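# Spread the towel flat beside the basket, two arms

## Task

Lay the towel out flat on the table as a single layer. Every part of it must stay at least one finger's width in from the table edge, at least two finger widths from the basket's rim, and more than a hand's width from each arm's column. The basket must end upright with its entire base resting on the table, no more than three finger widths from its starting spot, and turned roughly as it was. Finally both grippers must release and pull away. Anything that stays in place only because the robot is holding it does not count.

## Robot and tools

Robot: two arms on a table, left_arm and right_arm. Each has six revolute joints (waist, shoulder, elbow, wrist pitch, wrist yaw, wrist roll) and a two-finger parallel gripper. In the scene frame, left_arm's base sits at (+0.007, +0.255, 0) m and right_arm's at (+0.026, -0.374, 0) m, both yawed slightly. The arm names are labels only and do not match the left or right side of any picture.

Scene frame: origin on the table top midway between the arms, +x out over the table, +z up, left_arm on the +y side. Positions are in metres and orientations are wxyz quaternions. Gripper frame: fingers point along the gripper's +z and close along its y. The reported end_effector_position is the point between the finger pads, about 1 cm short of the tips. Printed positions can be a bit wrong, more so at long reach.

execute_actions(actions): a list of up to 15 actions, run one after another. Each action is a table of up to 15 rows, one row per 1/30 s control step; if there are fewer rows, the last one repeats until 15 steps have passed (0.5 s). Each row is one flat list of 14 numbers covering both arms: left_arm's dx, dy, dz, rx, ry, rz, opening, then right_arm's seven in the same order. Every value is in [-1, 1]. The first six numbers for an arm are an offset, not a pose. They are measured in that gripper's own axes from its measured pose at the start of the action; for a call's first action that start is the pose in the most recent result. All rows of an action refer to that same start, not to the row before. Scale: 1.0 equals 0.6 m for dx, dy, dz and 180 degrees for the rotation vector rx, ry, rz. Opening is absolute, not an offset: +1 fully open (0.094 m), -1 closed. A row may carry 12 extra numbers from 0 to 1, giving per-joint stiffness scales (left_arm's six joints, then right_arm's six, in Joint positions order). These stay in force until changed. An empty list returns the current state and images.

Per step, the command is clipped to within 70 mm and 16 degrees of the measured pose, so a far target needs several actions. Position has priority over orientation. Arms tend to settle a centimetre or more low, and repeated zero offsets let them droop. To hold an arm still, send the offset that returns it to the wanted pose in the first call of a reply, then zeros, aiming higher if it still sags.

move(target, speed, blocking): target is one 14-number row in the same layout, also offsets in gripper axes, measured from the pose in the latest result that shows one. Both grippers follow straight paths that end at the same moment, taking 0.5 to 10 s; anything longer is cut off at 10 s. speed is each arm's top path speed in m/s, 0.002 to 0.5 (default 0.25), with turning capped at twice that in rad/s. Openings are applied when the move begins. Paths do not avoid obstacles or the other arm, and grippers can lag, drift or overshoot the speed near full reach. Faster contact and targets set deeper past a surface press harder. With blocking=false the call returns after 0.5 s while the motion continues. Check on it with wait(0). Other actions and moves are refused until the move has ended or you call stop. The result adds a move: line giving the ending (done, off_target, moving, held, fault) and any limits: paced means the pose was clipped; held means steps were blocked and the arm may then speed up. Each gripper's distance from its target is also listed.

wait(seconds): 0 to 10 s, arms keep their last command; returns early if a running move ends. stop(): brakes a running move, which needs some room to stop; the fingers keep moving. zoom_image(camera, region): region [x0, y0, x1, y1] in pixels of that camera's last image, at most 504x504. Cameras: cam_head_left, cam_head_right, cam_high, cam_low (504x504), cam_left_wrist, cam_right_wrist (616x616 fisheye). Calibrations are approximate. read_manual(section) returns only licence text. finished_scene(scene) ends the current scene by its number and cannot be undone; the towel and basket must already be settled and released.

Result lines: a state line per arm with pose; Hand target lines, meaning the pose each controller is driving toward; Joint positions, whose last value is the finger opening in metres; grip_measured on the command scale; joint torques (offset and noisy); per-step positions with HELD marking steps that were held back; pose unreachable when a clearance check changed a command; FAULT, MOTOR HOT and OVER-TEMPERATURE FAULT lines.

Gripping: to hold something, command an opening below grip_measured. About 0.03 below holds firmly, less holds gently. Thin cloth is gripped more weakly. Something may briefly tug on a held part. Holding loads heats motors; at 100 °C that arm stops holding and drops. The simulation keeps running while you think.

Avoid: knocking anything off the table, tipping or dragging the basket, hard pushes into the table, arm-to-arm collisions, dropping or slamming things, and jerky moves. When finished, open both grippers and lift them clear of the towel.

Each tool is called by a JSON object that holds its "method" and its "body".

## Session

{"method": "execute_actions", "body": {"actions": []}}

Scene clock: 0.00 s.
left_arm: end_effector_position=(+0.7364, +0.7858, +0.3760) grip_measured=+1.000 end_effector_quat_wxyz=(+0.202, -0.109, +0.722, +0.653) | right_arm: end_effector_position=(+0.0702, -0.1642, +0.3583) grip_measured=+1.000 end_effector_quat_wxyz=(+0.177, -0.377, +0.847, +0.331)
Joint positions: left_arm=[ 0.339  2.36   2.485 -0.239 -0.943  1.028  0.094] | right_arm=[ 1.355  0.449  0.939 -1.313 -0.205  0.446  0.094]
Joint velocities: left_arm=[-0.005 -0.005 -0.002 -0.007 -0.007 -0.022  0.   ] | right_arm=[-0.005 -0.005  0.007  0.007  0.007  0.037  0.   ]
Joint torques (N m, as the arm reports them, + toward a larger angle): no reading
Motor temperatures (°C, as the motors report them): left_arm=[22 22 22 19 20 23] | right_arm=[20 22 22 21 19 21]
Hand target (left_arm): +0.737, +0.786, +0.386; +0.210, -0.115, +0.717, +0.655
Hand target (right_arm): +0.070, -0.164, +0.370; +0.185, -0.376, +0.842, +0.340
Joint stiffness scale: left_arm=[1. 1. 1. 1. 1. 1.] | right_arm=[1. 1. 1. 1. 1. 1.]

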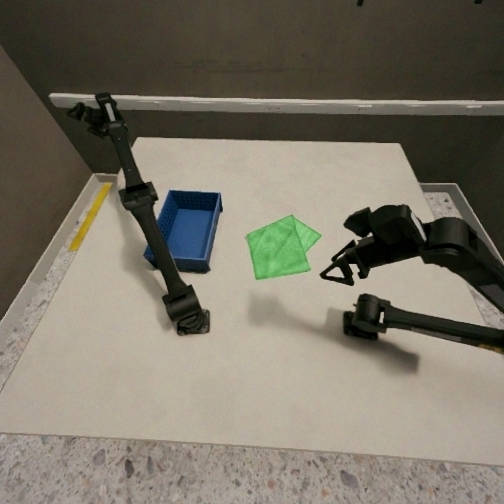

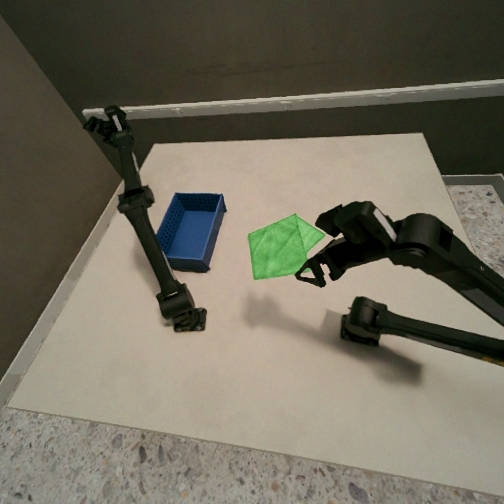

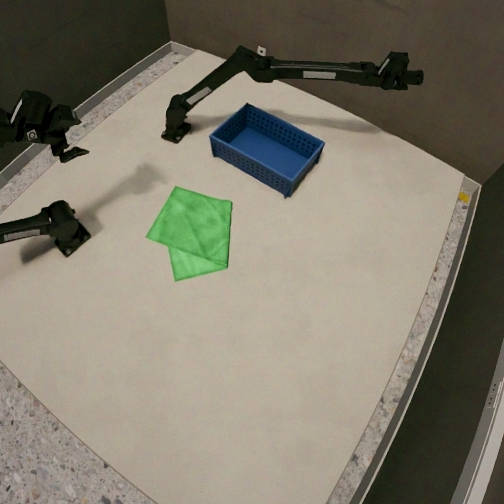

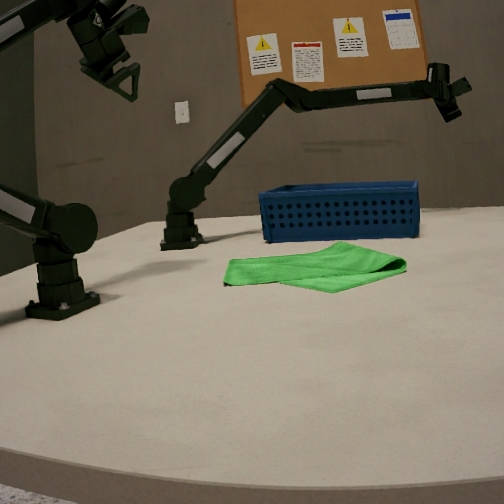

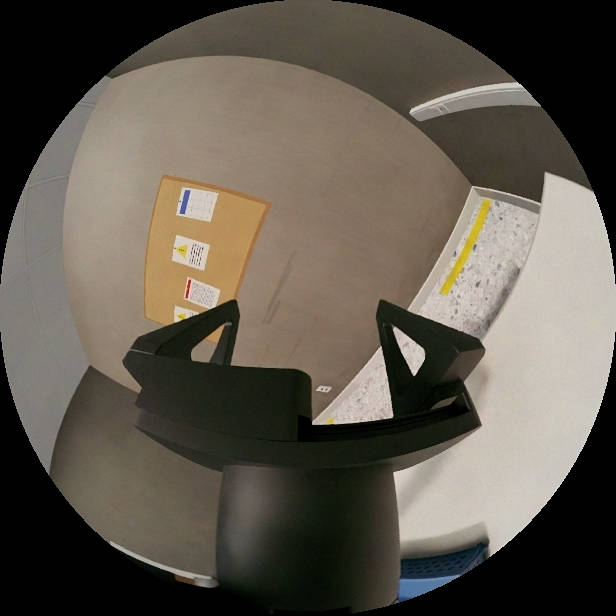

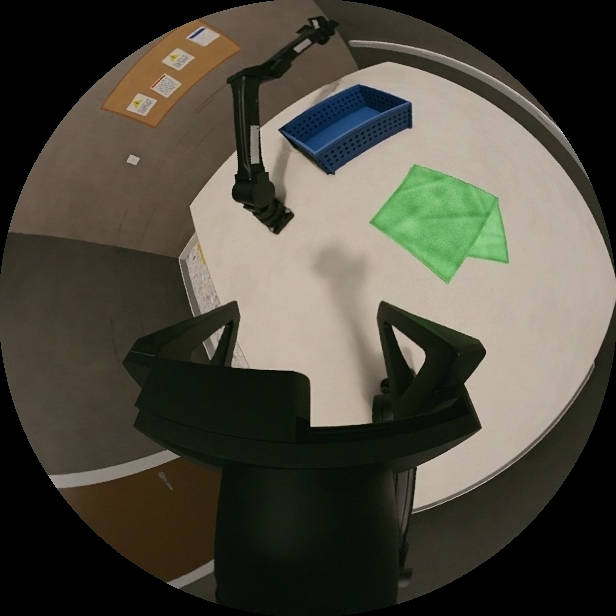

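{"method": "zoom_image", "body": {"camera": "cam_high", "region": [120, 160, 270, 310]}}

{"method": "zoom_image", "body": {"camera": "cam_head_left", "region": [220, 190, 340, 310]}}

{"method": "zoom_image", "body": {"camera": "cam_low", "region": [200, 210, 430, 320]}}

Region (120, 160, 270, 310) of cam_high's 504x504 image, scaled by 3.360, with more detail than that image has.

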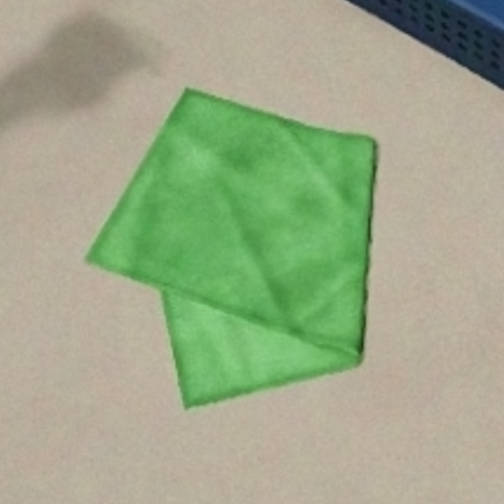

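Region (220, 190, 340, 310) of cam_head_left's 504x504 image, scaled by 4.200, with more detail than that image has.

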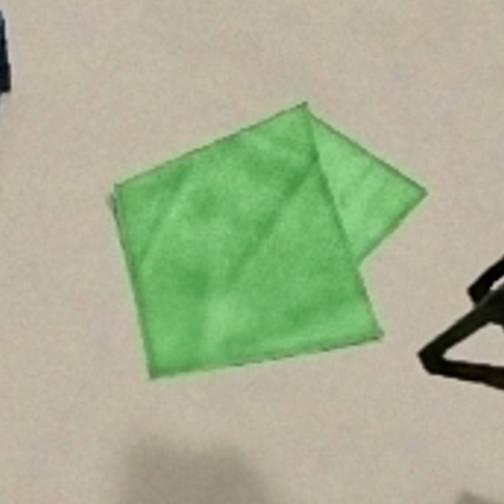

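Region (200, 210, 430, 320) of cam_low's 504x504 image, scaled by 2.191, with more detail than that image has; it fills the top 241 rows of this view, and the rest is white.

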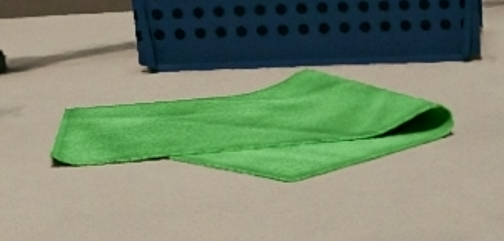

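{"method": "move", "body": {"target": [0.53,0.02,-0.97,0.459,0.142,0.077,0,0.052,-0.43,0.188,0.222,0.119,0.253,0], "speed": 0.35}}

Scene clock: 34.83 s.
left_arm: end_effector_position=(+0.3691, +0.2410, +0.2872) grip_measured=+0.001 end_effector_quat_wxyz=(+0.010, +0.008, +1.000, -0.008) | right_arm: end_effector_position=(+0.2402, -0.2351, +0.1446) grip_measured=+0.002 end_effector_quat_wxyz=(-0.017, -0.012, +1.000, -0.002)
Joint positions: left_arm=[-0.165  1.273  1.326 -1.603  0.016 -0.013  0.047] | right_arm=[ 0.722  1.058  0.784 -1.326 -0.014  0.544  0.047]
Joint velocities: left_arm=[ 0.005  0.005 -0.012  0.002 -0.051 -0.037  0.   ] | right_arm=[-0.005 -0.005 -0.027  0.002  0.051 -0.007  0.001]
Joint torques (N m, as the arm reports them, + toward a larger angle): left_arm=[ -0.1  -10.33   8.85   0.44   0.1   -0.16] | right_arm=[-3.15 -5.33  9.21  0.66  0.26  0.05]
Motor temperatures (°C, as the motors report them): left_arm=[22 26 27 19 20 23] | right_arm=[20 22 27 21 19 21]
Hand target (left_arm): +0.366, +0.241, +0.285; +0.005, -0.001, +1.000, -0.009
Hand target (right_arm): +0.245, -0.235, +0.147; -0.007, -0.003, +1.000, +0.002
Off the commanded pose (left_arm): 0.010 m, 2 deg.
Off the commanded pose (right_arm): 0.012 m, 2 deg.
Joint stiffness scale: left_arm=[1. 1. 1. 1. 1. 1.] | right_arm=[1. 1. 1. 1. 1. 1.]
move: off_target (right_arm)
camera_calibration (this result's frames):
cam_left_wrist: T_world_to_cam=[[-0.0211691, -0.99976, 0.0056724, 0.249306], [-0.820338, 0.0206126, 0.571508, 0.139628], [-0.571487, 0.007445, -0.820577, 0.56763], [0, 0, 0, 1]] pos_world=[0.444213, 0.242142, 0.384572]
cam_right_wrist: T_world_to_cam=[[0.0166997, -0.99986, 0.000855172, -0.235677], [-0.795583, -0.0127698, 0.605711, 0.101171], [-0.605615, -0.0107956, -0.795685, 0.382489], [0, 0, 0, 1]] pos_world=[0.316066, -0.230223, 0.243262]

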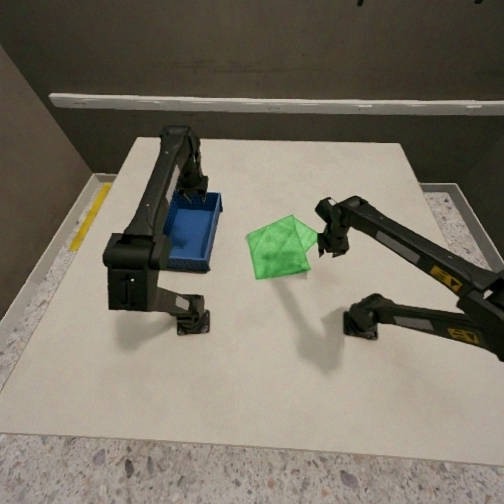

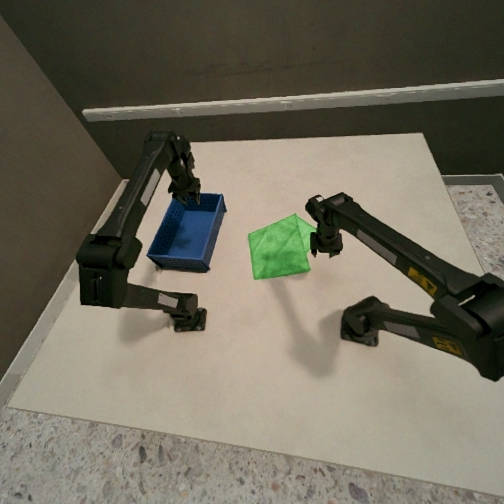

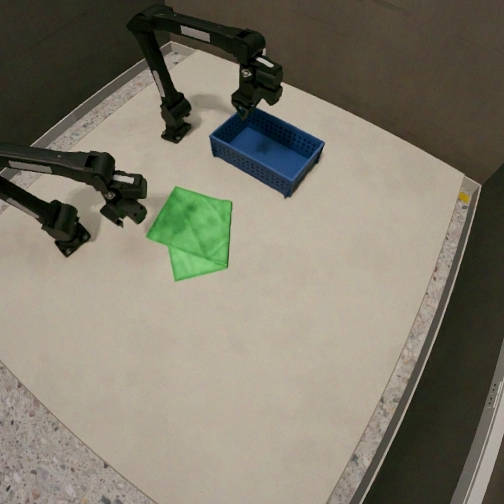

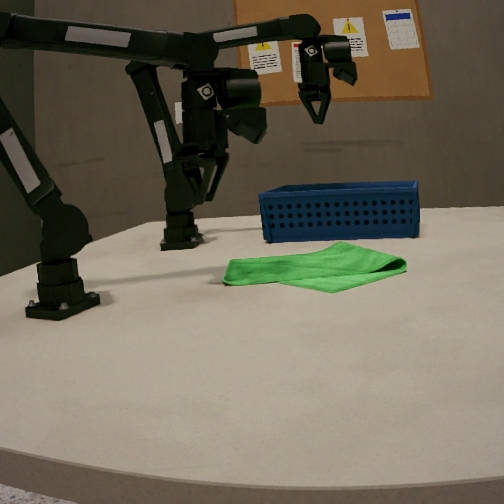

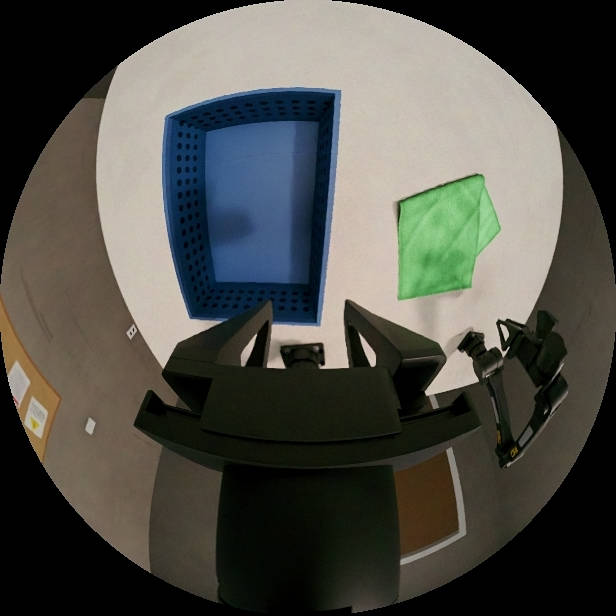

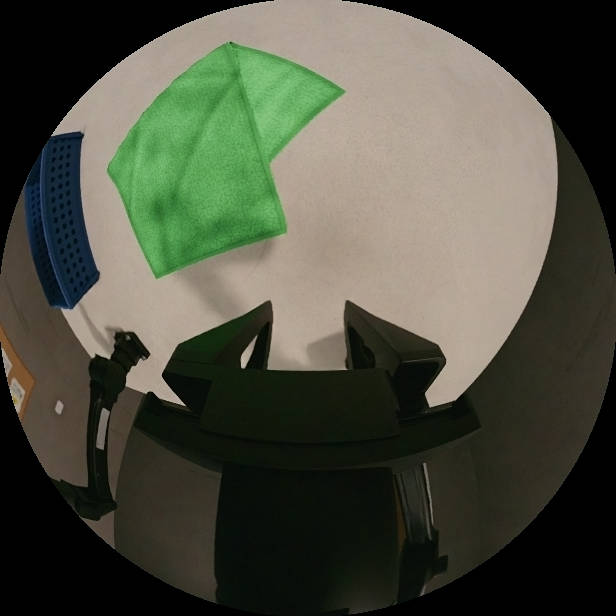

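{"method": "move", "body": {"target": [0.27,-0.385,0.2,0,0,0,0,-0.037,0.058,0.14,0,0,0,0], "speed": 0.3}}

{"method": "move", "body": {"target": [0,0,0.17,0,0,0,0,0,0,0,0,0,0,0]}}

Scene clock: 41.40 s.
left_arm: end_effector_position=(+0.2043, +0.0107, +0.1694) grip_measured=+0.001 end_effector_quat_wxyz=(+0.003, +0.020, +1.000, -0.011) | right_arm: end_effector_position=(+0.2574, -0.2047, +0.0623) grip_measured=+0.002 end_effector_quat_wxyz=(-0.019, -0.013, +1.000, -0.005)
Joint positions: left_arm=[-1.021  1.172  0.932 -1.31   0.01  -0.844  0.047] | right_arm=[ 0.779  1.266  0.702 -1.043 -0.014  0.6    0.047]
Joint velocities: left_arm=[ 0.005  0.005  0.002 -0.012  0.007 -0.051 -0.   ] | right_arm=[ 0.015 -0.005  0.007  0.012 -0.022  0.022 -0.001]
Joint torques (N m, as the arm reports them, + toward a larger angle): left_arm=[ 0.32 -8.24  8.7   1.01 -0.13 -0.13] | right_arm=[-1.76 -6.55  7.82  0.72  0.06  0.03]
Motor temperatures (°C, as the motors report them): left_arm=[22 25 26 19 20 23] | right_arm=[20 22 27 21 19 21]
Hand target (left_arm): +0.207, +0.011, +0.166; +0.004, +0.008, +1.000, -0.010
Hand target (right_arm): +0.258, -0.201, +0.061; -0.016, -0.012, +1.000, -0.002
Off the commanded pose (left_arm): 0.002 m, 2 deg.
Off the commanded pose (right_arm): 0.005 m, 0 deg.
Joint stiffness scale: left_arm=[1. 1. 1. 1. 1. 1.] | right_arm=[1. 1. 1. 1. 1. 1.]
move: done
camera_calibration (this result's frames):
cam_left_wrist: T_world_to_cam=[[-0.0451759, -0.998915, 0.0113309, 0.0201853], [-0.810902, 0.0432927, 0.583578, 0.0722606], [-0.583436, 0.0171754, -0.811978, 0.379397], [0, 0, 0, 1]] pos_world=[0.280862, 0.0105187, 0.265664]
cam_right_wrist: T_world_to_cam=[[0.018274, -0.999817, 0.00573173, -0.206235], [-0.793118, -0.011005, 0.608969, 0.164617], [-0.608794, -0.0156742, -0.793174, 0.32748], [0, 0, 0, 1]] pos_world=[0.333698, -0.199252, 0.160684]

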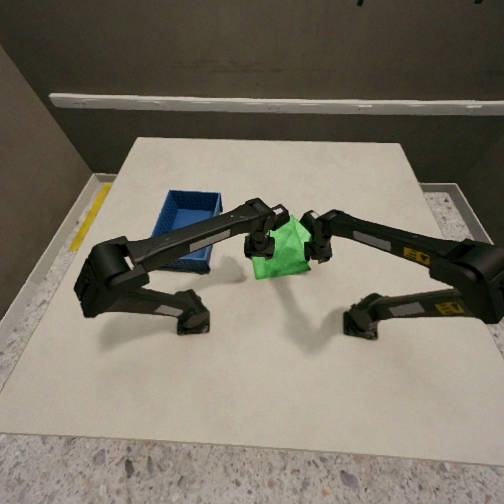

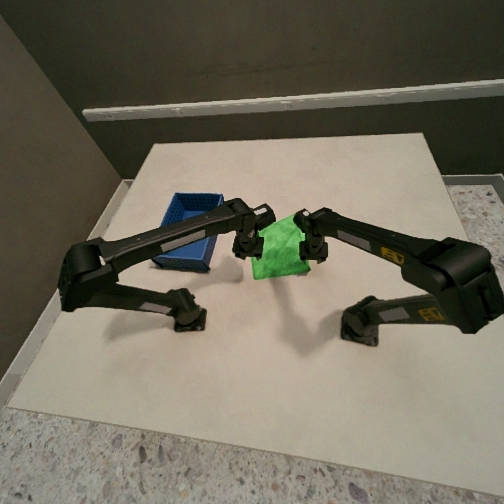

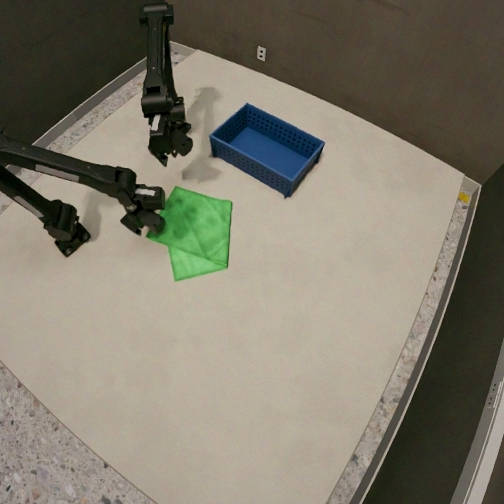

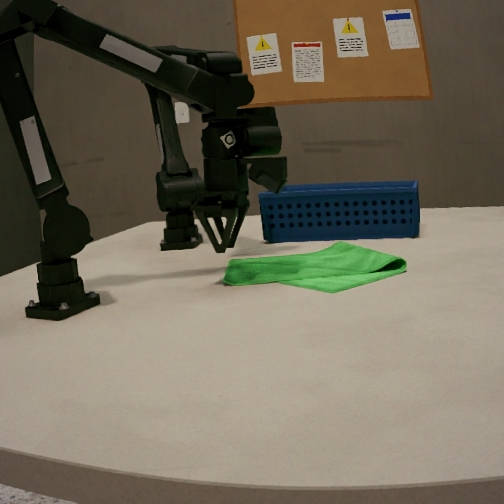

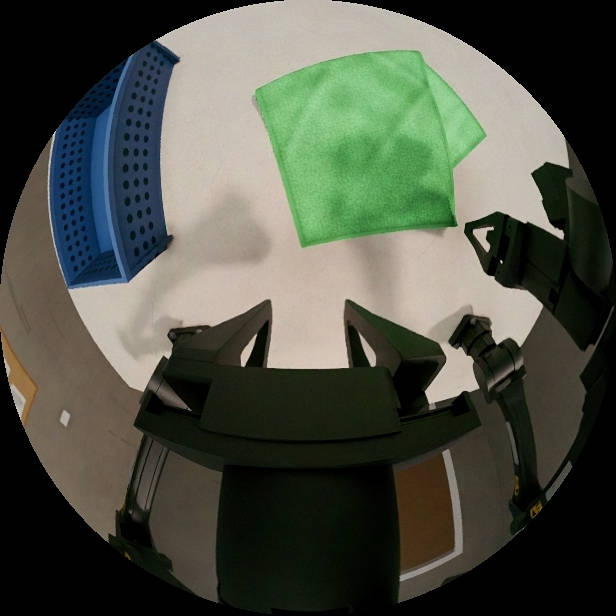

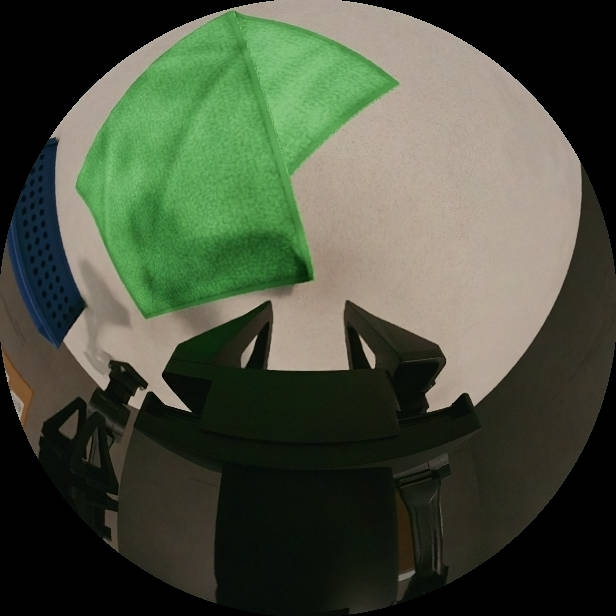

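Scene clock: 42.27 s.
left_arm: end_effector_position=(+0.2033, +0.0119, +0.0661) grip_measured=+0.001 end_effector_quat_wxyz=(-0.002, +0.020, +1.000, -0.006) | right_arm: end_effector_position=(+0.2574, -0.2047, +0.0623) grip_measured=+0.002 end_effector_quat_wxyz=(-0.019, -0.013, +1.000, -0.005)
Joint positions: left_arm=[-1.021  1.301  0.744 -1.008  0.01  -0.844  0.047] | right_arm=[ 0.779  1.266  0.702 -1.043 -0.014  0.6    0.047]
Joint velocities: left_arm=[-0.005 -0.005  0.002  0.002 -0.022  0.037 -0.   ] | right_arm=[-0.005 -0.015  0.002 -0.002  0.095  0.007 -0.001]
Joint torques (N m, as the arm reports them, + toward a larger angle): left_arm=[-0.03 -9.72  8.01  0.96 -0.02  0.04] | right_arm=[-2.57 -7.17  7.87  0.24  0.14 -0.09]
Motor temperatures (°C, as the motors report them): left_arm=[22 25 26 19 20 23] | right_arm=[20 22 27 21 19 21]
Hand target (left_arm): +0.206, +0.009, +0.068; +0.003, +0.020, +1.000, -0.011
Hand target (right_arm): +0.257, -0.205, +0.062; -0.019, -0.013, +1.000, -0.005
Off the commanded pose (left_arm): 0.004 m, 1 deg.
Off the commanded pose (right_arm): 0.000 m, 0 deg.
Joint stiffness scale: left_arm=[1. 1. 1. 1. 1. 1.] | right_arm=[1. 1. 1. 1. 1. 1.]
move: done
camera_calibration (this result's frames):
cam_left_wrist: T_world_to_cam=[[-0.0451213, -0.998981, 0.000549243, 0.0231211], [-0.805501, 0.0367075, 0.591456, 0.130249], [-0.590874, 0.0262448, -0.806337, 0.295965], [0, 0, 0, 1]] pos_world=[0.280837, 0.0105489, 0.161598]
cam_right_wrist: T_world_to_cam=[[0.018274, -0.999817, 0.00573173, -0.206235], [-0.793118, -0.011005, 0.608969, 0.164617], [-0.608794, -0.0156742, -0.793174, 0.32748], [0, 0, 0, 1]] pos_world=[0.333698, -0.199252, 0.160684]

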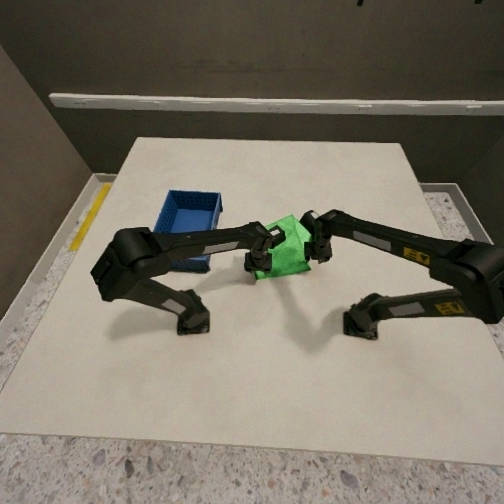

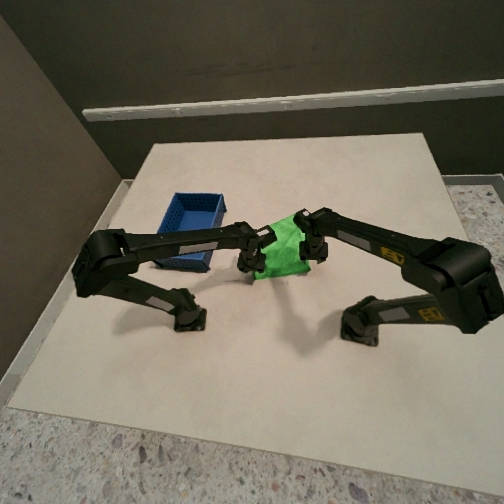

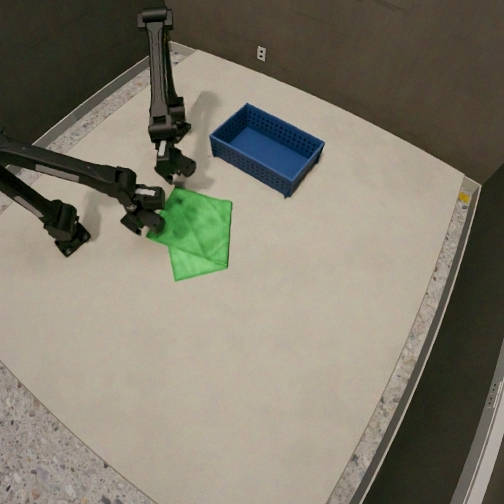

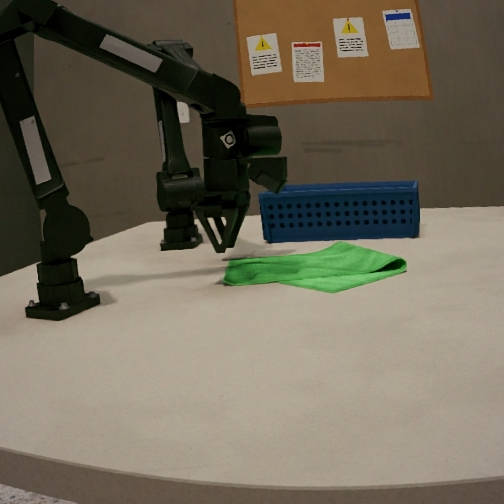

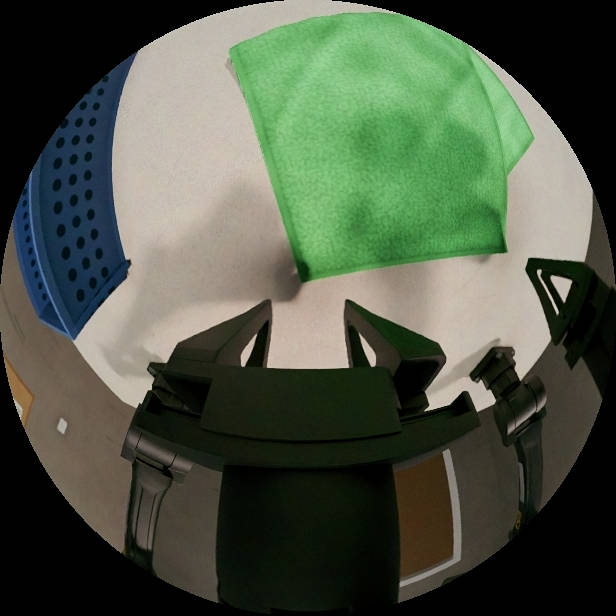

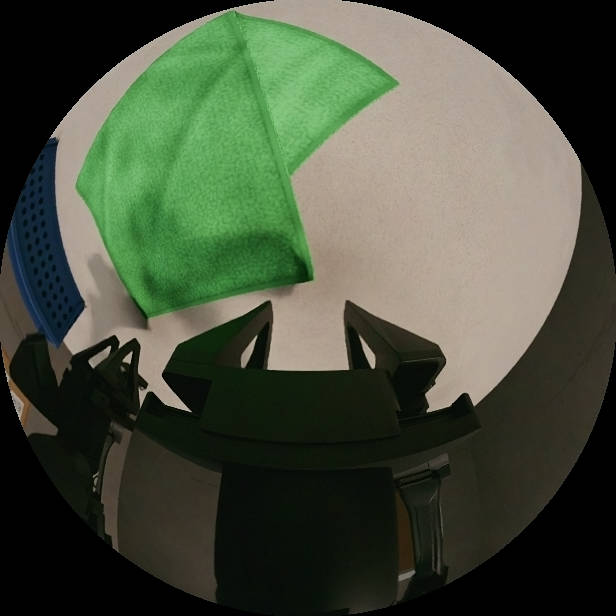

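{"method": "move", "body": {"target": [-0.012,-0.005,0.098,0,0,0,0,-0.008,0.005,0.092,0,0,0,0], "speed": 0.06}}

{"method": "move", "body": {"target": [0,0,0,0,0,0,-1,0,0,0,0,0,0,-1]}}

{"method": "move", "body": {"target": [0,0,-0.12,0,0,0,-1,0,0,-0.12,0,0,0,-1], "speed": 0.1}}

Scene clock: 48.53 s.
left_arm: end_effector_position=(+0.2090, +0.0049, +0.0140) grip_measured=+0.001 end_effector_quat_wxyz=(+0.001, +0.020, +1.000, -0.009) | right_arm: end_effector_position=(+0.2584, -0.2041, +0.0104) grip_measured=+0.002 end_effector_quat_wxyz=(-0.020, -0.013, +1.000, -0.005)
Joint positions: left_arm=[-1.021  1.423  0.691 -0.824  0.011 -0.844  0.047] | right_arm=[ 0.779  1.381  0.635 -0.864 -0.014  0.6    0.047]
Joint velocities: left_arm=[ 0.005  0.005 -0.002 -0.002  0.037  0.051  0.   ] | right_arm=[-0.024 -0.005  0.002  0.012 -0.007  0.007 -0.001]
Joint torques (N m, as the arm reports them, + toward a larger angle): left_arm=[ 0.57 -8.92  6.41  1.12 -0.02  0.14] | right_arm=[-2.12 -7.43  6.76  0.78  0.13 -0.05]
Motor temperatures (°C, as the motors report them): left_arm=[22 25 26 19 20 23] | right_arm=[20 22 27 21 19 21]
Hand target (left_arm): +0.210, +0.009, +0.008; -0.002, +0.020, +1.000, -0.006
Hand target (right_arm): +0.259, -0.203, +0.008; -0.019, -0.013, +1.000, -0.005
Off the commanded pose (left_arm): 0.007 m, 0 deg.
Off the commanded pose (right_arm): 0.004 m, 0 deg.
Joint stiffness scale: left_arm=[1. 1. 1. 1. 1. 1.] | right_arm=[1. 1. 1. 1. 1. 1.]
move: done
camera_calibration (this result's frames):
cam_left_wrist: T_world_to_cam=[[-0.0451443, -0.998956, 0.00704639, 0.0163804], [-0.808463, 0.0406772, 0.587139, 0.16646], [-0.586813, 0.0208092, -0.809455, 0.256725], [0, 0, 0, 1]] pos_world=[0.285966, 0.00424993, 0.109956]
cam_right_wrist: T_world_to_cam=[[0.0182903, -0.999805, 0.00747308, -0.205292], [-0.791609, -0.00991505, 0.610948, 0.196817], [-0.610754, -0.0170902, -0.791636, 0.287068], [0, 0, 0, 1]] pos_world=[0.334885, -0.198394, 0.108543]

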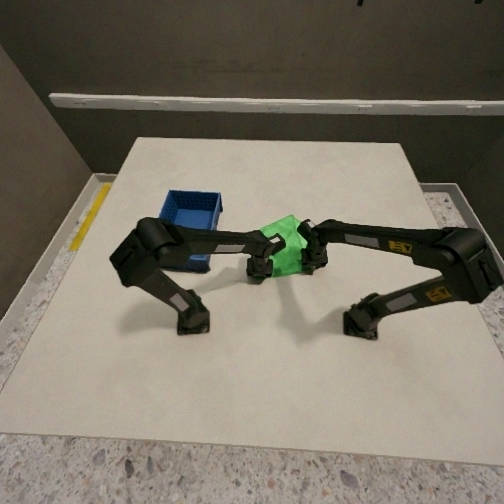

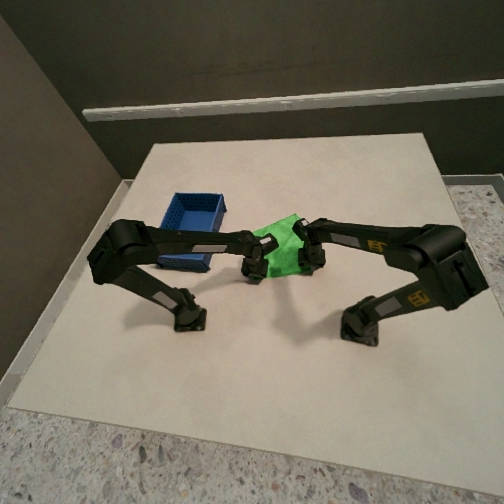

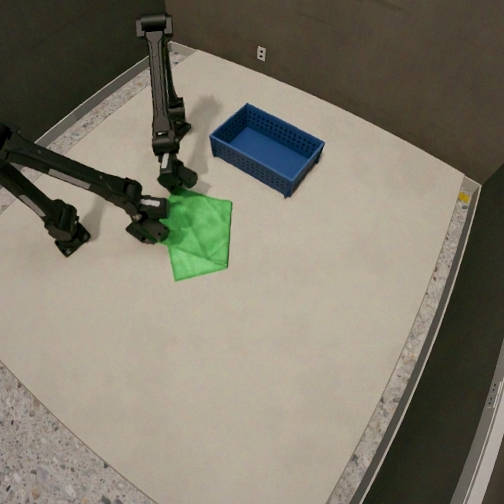

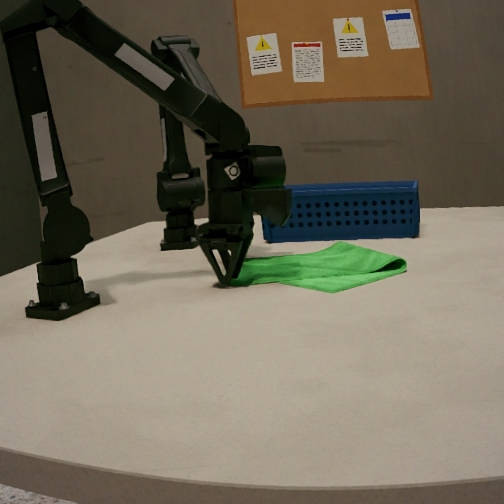

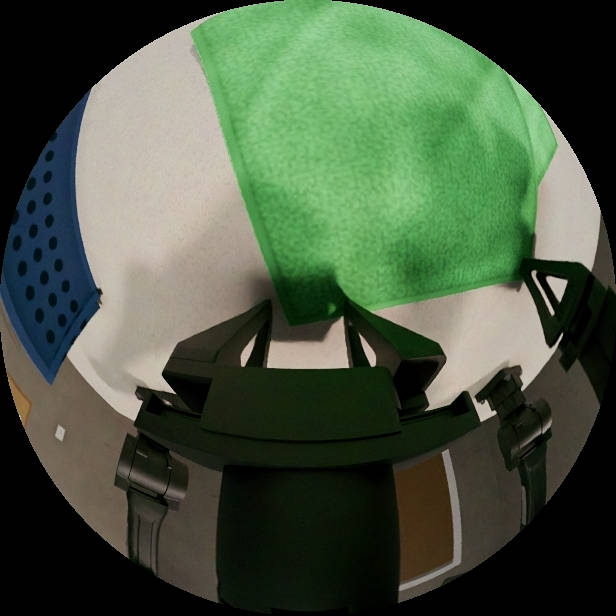

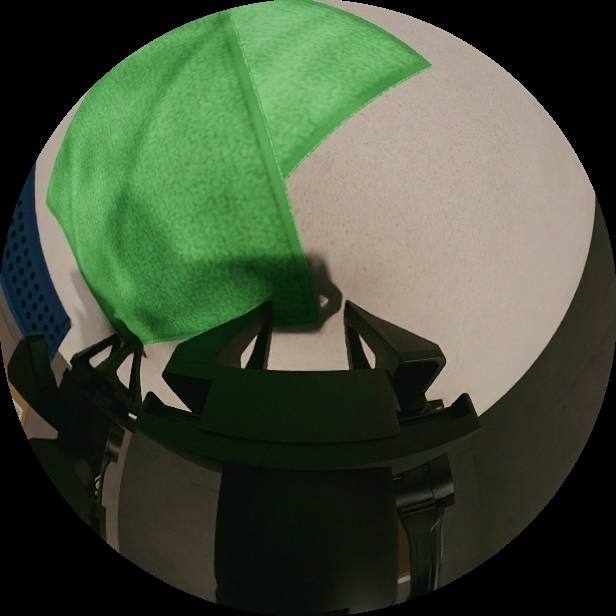

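Scene clock: 49.03 s.
left_arm: end_effector_position=(+0.2089, +0.0046, +0.0145) grip_measured=-0.984 end_effector_quat_wxyz=(+0.001, +0.020, +1.000, -0.010) | right_arm: end_effector_position=(+0.2584, -0.2041, +0.0104) grip_measured=-0.992 end_effector_quat_wxyz=(-0.020, -0.013, +1.000, -0.005)
Joint positions: left_arm=[-1.021  1.422  0.691 -0.824  0.012 -0.844  0.001] | right_arm=[ 0.779  1.381  0.635 -0.864 -0.014  0.6    0.   ]
Joint velocities: left_arm=[-0.015 -0.005  0.002  0.012  0.051  0.022 -0.   ] | right_arm=[ 0.015 -0.015 -0.007 -0.002 -0.081 -0.037  0.   ]
Joint torques (N m, as the arm reports them, + toward a larger angle): left_arm=[-0.05 -9.83  6.93  0.64 -0.08  0.03] | right_arm=[-2.36 -7.81  6.95  0.23  0.12 -0.09]
Motor temperatures (°C, as the motors report them): left_arm=[22 25 26 19 20 23] | right_arm=[20 22 27 21 19 21]
Hand target (left_arm): +0.209, +0.005, +0.014; +0.001, +0.020, +1.000, -0.009
Hand target (right_arm): +0.258, -0.204, +0.010; -0.020, -0.013, +1.000, -0.005
Off the commanded pose (left_arm): 0.001 m, 0 deg.
Off the commanded pose (right_arm): 0.000 m, 0 deg.
Joint stiffness scale: left_arm=[1. 1. 1. 1. 1. 1.] | right_arm=[1. 1. 1. 1. 1. 1.]
move: done
camera_calibration (this result's frames):
cam_left_wrist: T_world_to_cam=[[-0.0451659, -0.998937, 0.00920109, 0.0160431], [-0.808338, 0.041957, 0.587222, 0.166096], [-0.586984, 0.0190848, -0.809374, 0.257092], [0, 0, 0, 1]] pos_world=[0.285896, 0.00415063, 0.110401]
cam_right_wrist: T_world_to_cam=[[0.0182903, -0.999805, 0.00747308, -0.205292], [-0.791609, -0.00991505, 0.610948, 0.196817], [-0.610754, -0.0170902, -0.791636, 0.287068], [0, 0, 0, 1]] pos_world=[0.334885, -0.198394, 0.108543]

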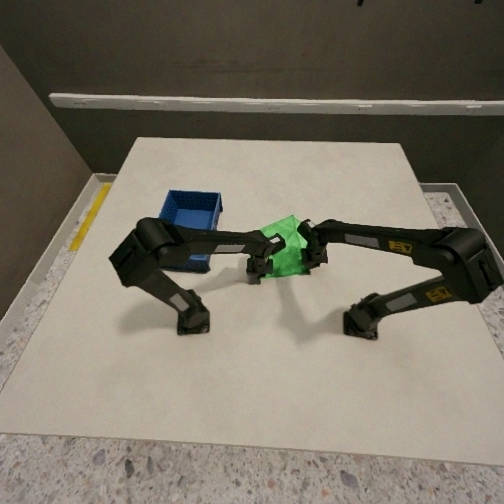

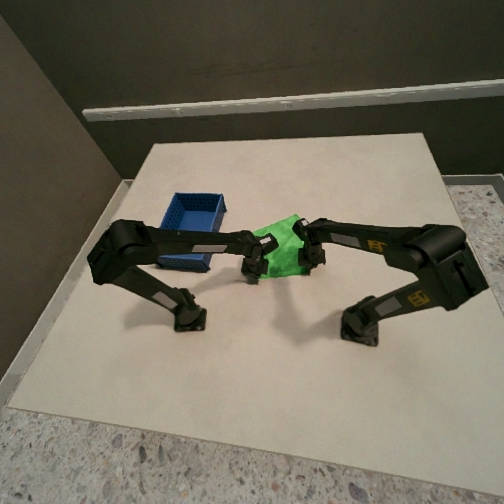

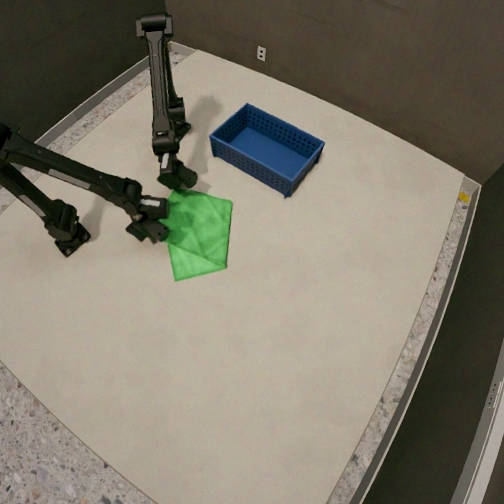

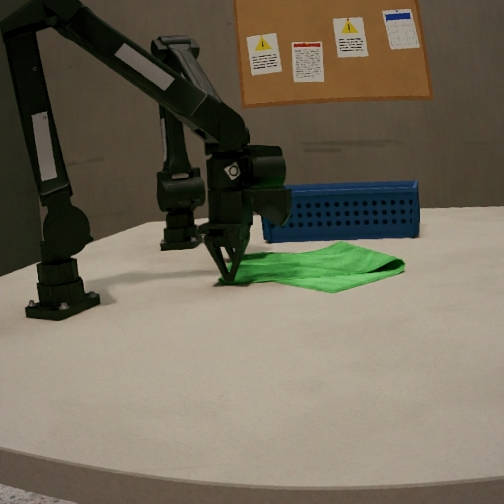

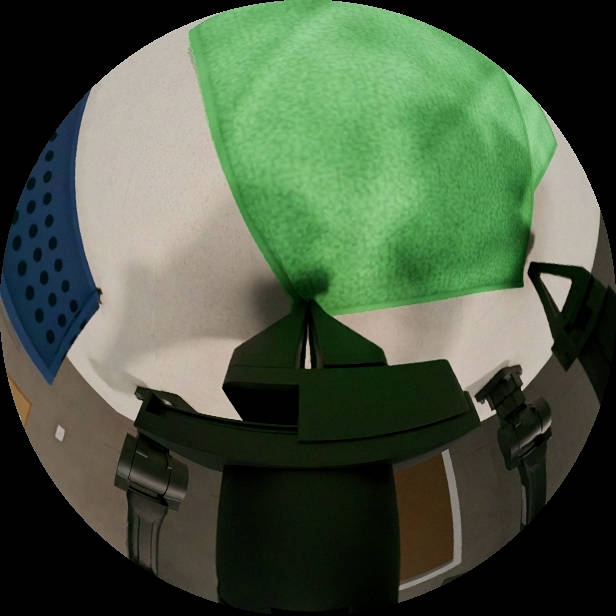

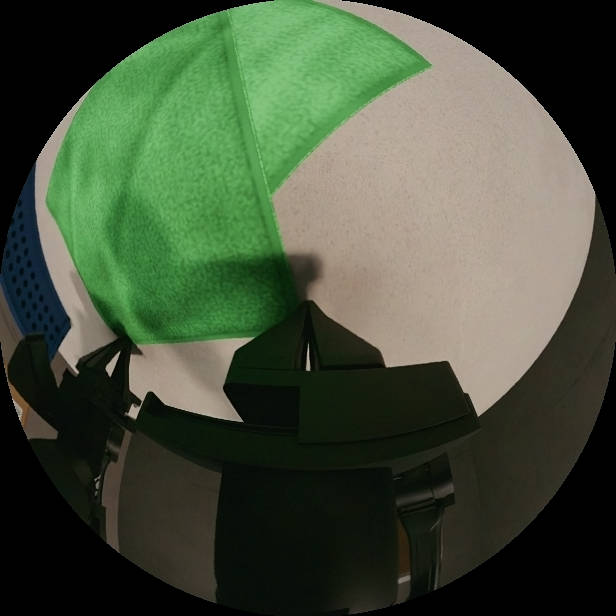

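Scene clock: 50.10 s.
left_arm: end_effector_position=(+0.1982, +0.0176, +0.0720) grip_measured=-0.984 end_effector_quat_wxyz=(-0.010, +0.020, +1.000, +0.003) | right_arm: end_effector_position=(+0.2515, -0.2090, +0.0702) grip_measured=-0.992 end_effector_quat_wxyz=(-0.029, -0.013, +0.999, -0.012)
Joint positions: left_arm=[-1.021  1.286  0.749 -1.052  0.012 -0.844  0.001] | right_arm=[ 0.779  1.25   0.712 -1.094 -0.014  0.6    0.   ]
Joint velocities: left_arm=[-0.015 -0.005 -0.002  0.007 -0.022 -0.037 -0.   ] | right_arm=[-0.024 -0.005  0.012  0.007 -0.022 -0.051 -0.   ]
Joint torques (N m, as the arm reports them, + toward a larger angle): left_arm=[-0.12 -9.32 11.3   0.16 -0.01  0.02] | right_arm=[-2.81 -6.99 10.67 -0.35  0.13 -0.12]
Motor temperatures (°C, as the motors report them): left_arm=[22 25 26 19 20 23] | right_arm=[20 22 27 21 19 21]
Hand target (left_arm): +0.208, +0.006, +0.086; +0.001, +0.020, +1.000, -0.010
Hand target (right_arm): +0.262, -0.203, +0.082; -0.020, -0.013, +1.000, -0.005
Off the commanded pose (left_arm): 0.021 m, 2 deg.
Off the commanded pose (right_arm): 0.017 m, 1 deg.
Joint stiffness scale: left_arm=[1. 1. 1. 1. 1. 1.] | right_arm=[1. 1. 1. 1. 1. 1.]
move: off_target (left_arm, right_arm)
camera_calibration (this result's frames):
cam_left_wrist: T_world_to_cam=[[-0.0452396, -0.998847, -0.0160501, 0.0298175], [-0.795498, 0.0263018, 0.605385, 0.119599], [-0.604265, 0.0401553, -0.795771, 0.299236], [0, 0, 0, 1]] pos_world=[0.277308, 0.0146216, 0.166198]
cam_right_wrist: T_world_to_cam=[[0.0185501, -0.999617, 0.0205298, -0.211507], [-0.780137, -0.00162863, 0.625607, 0.152581], [-0.625334, -0.0276212, -0.779868, 0.330831], [0, 0, 0, 1]] pos_world=[0.329838, -0.20204, 0.166891]

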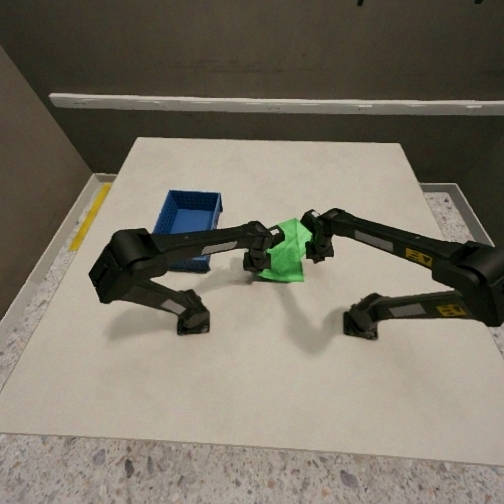

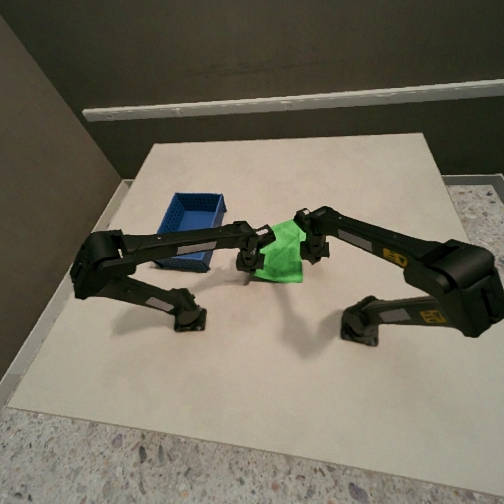

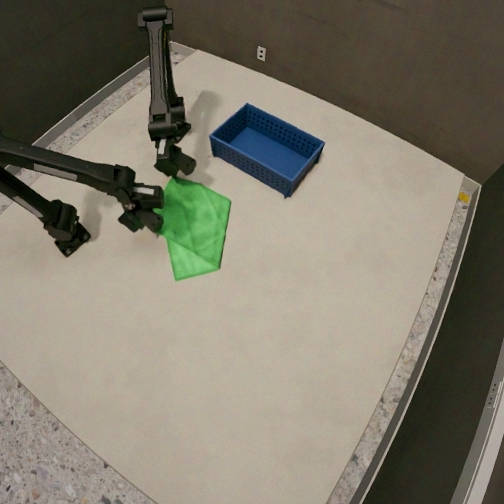

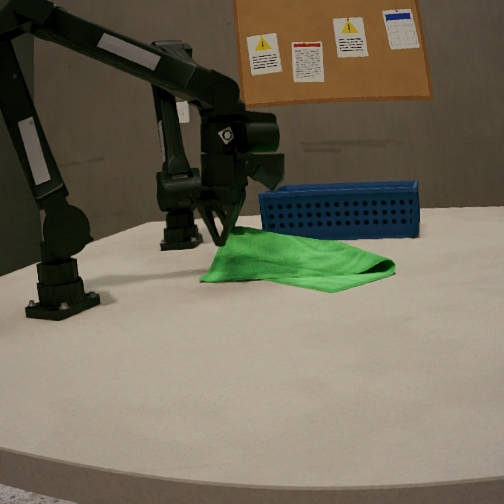

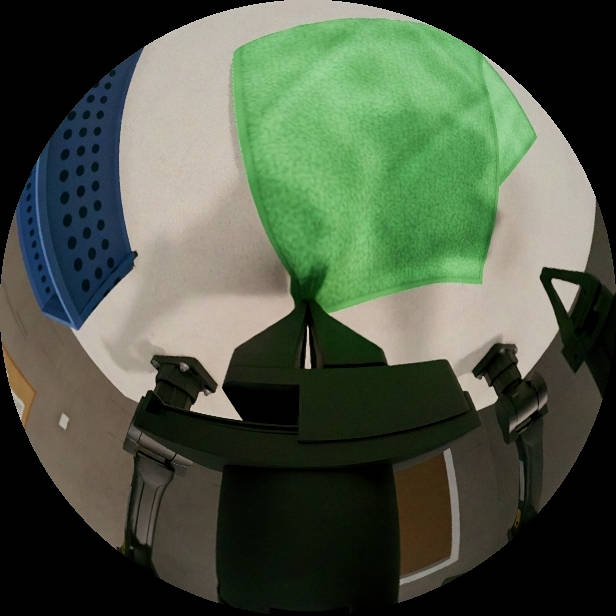

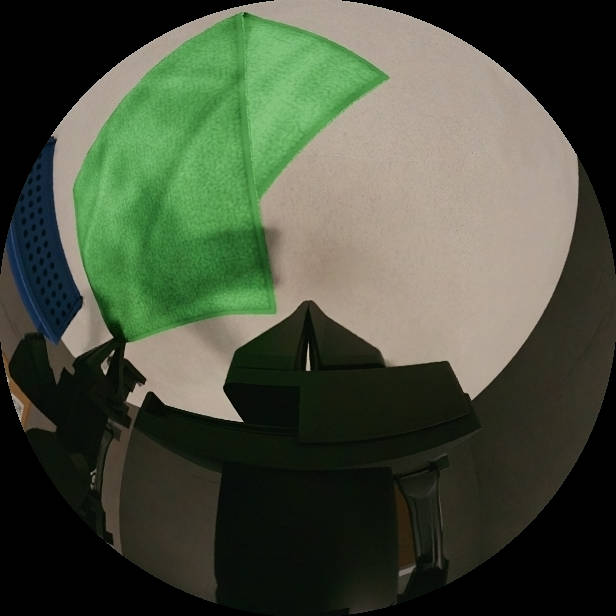

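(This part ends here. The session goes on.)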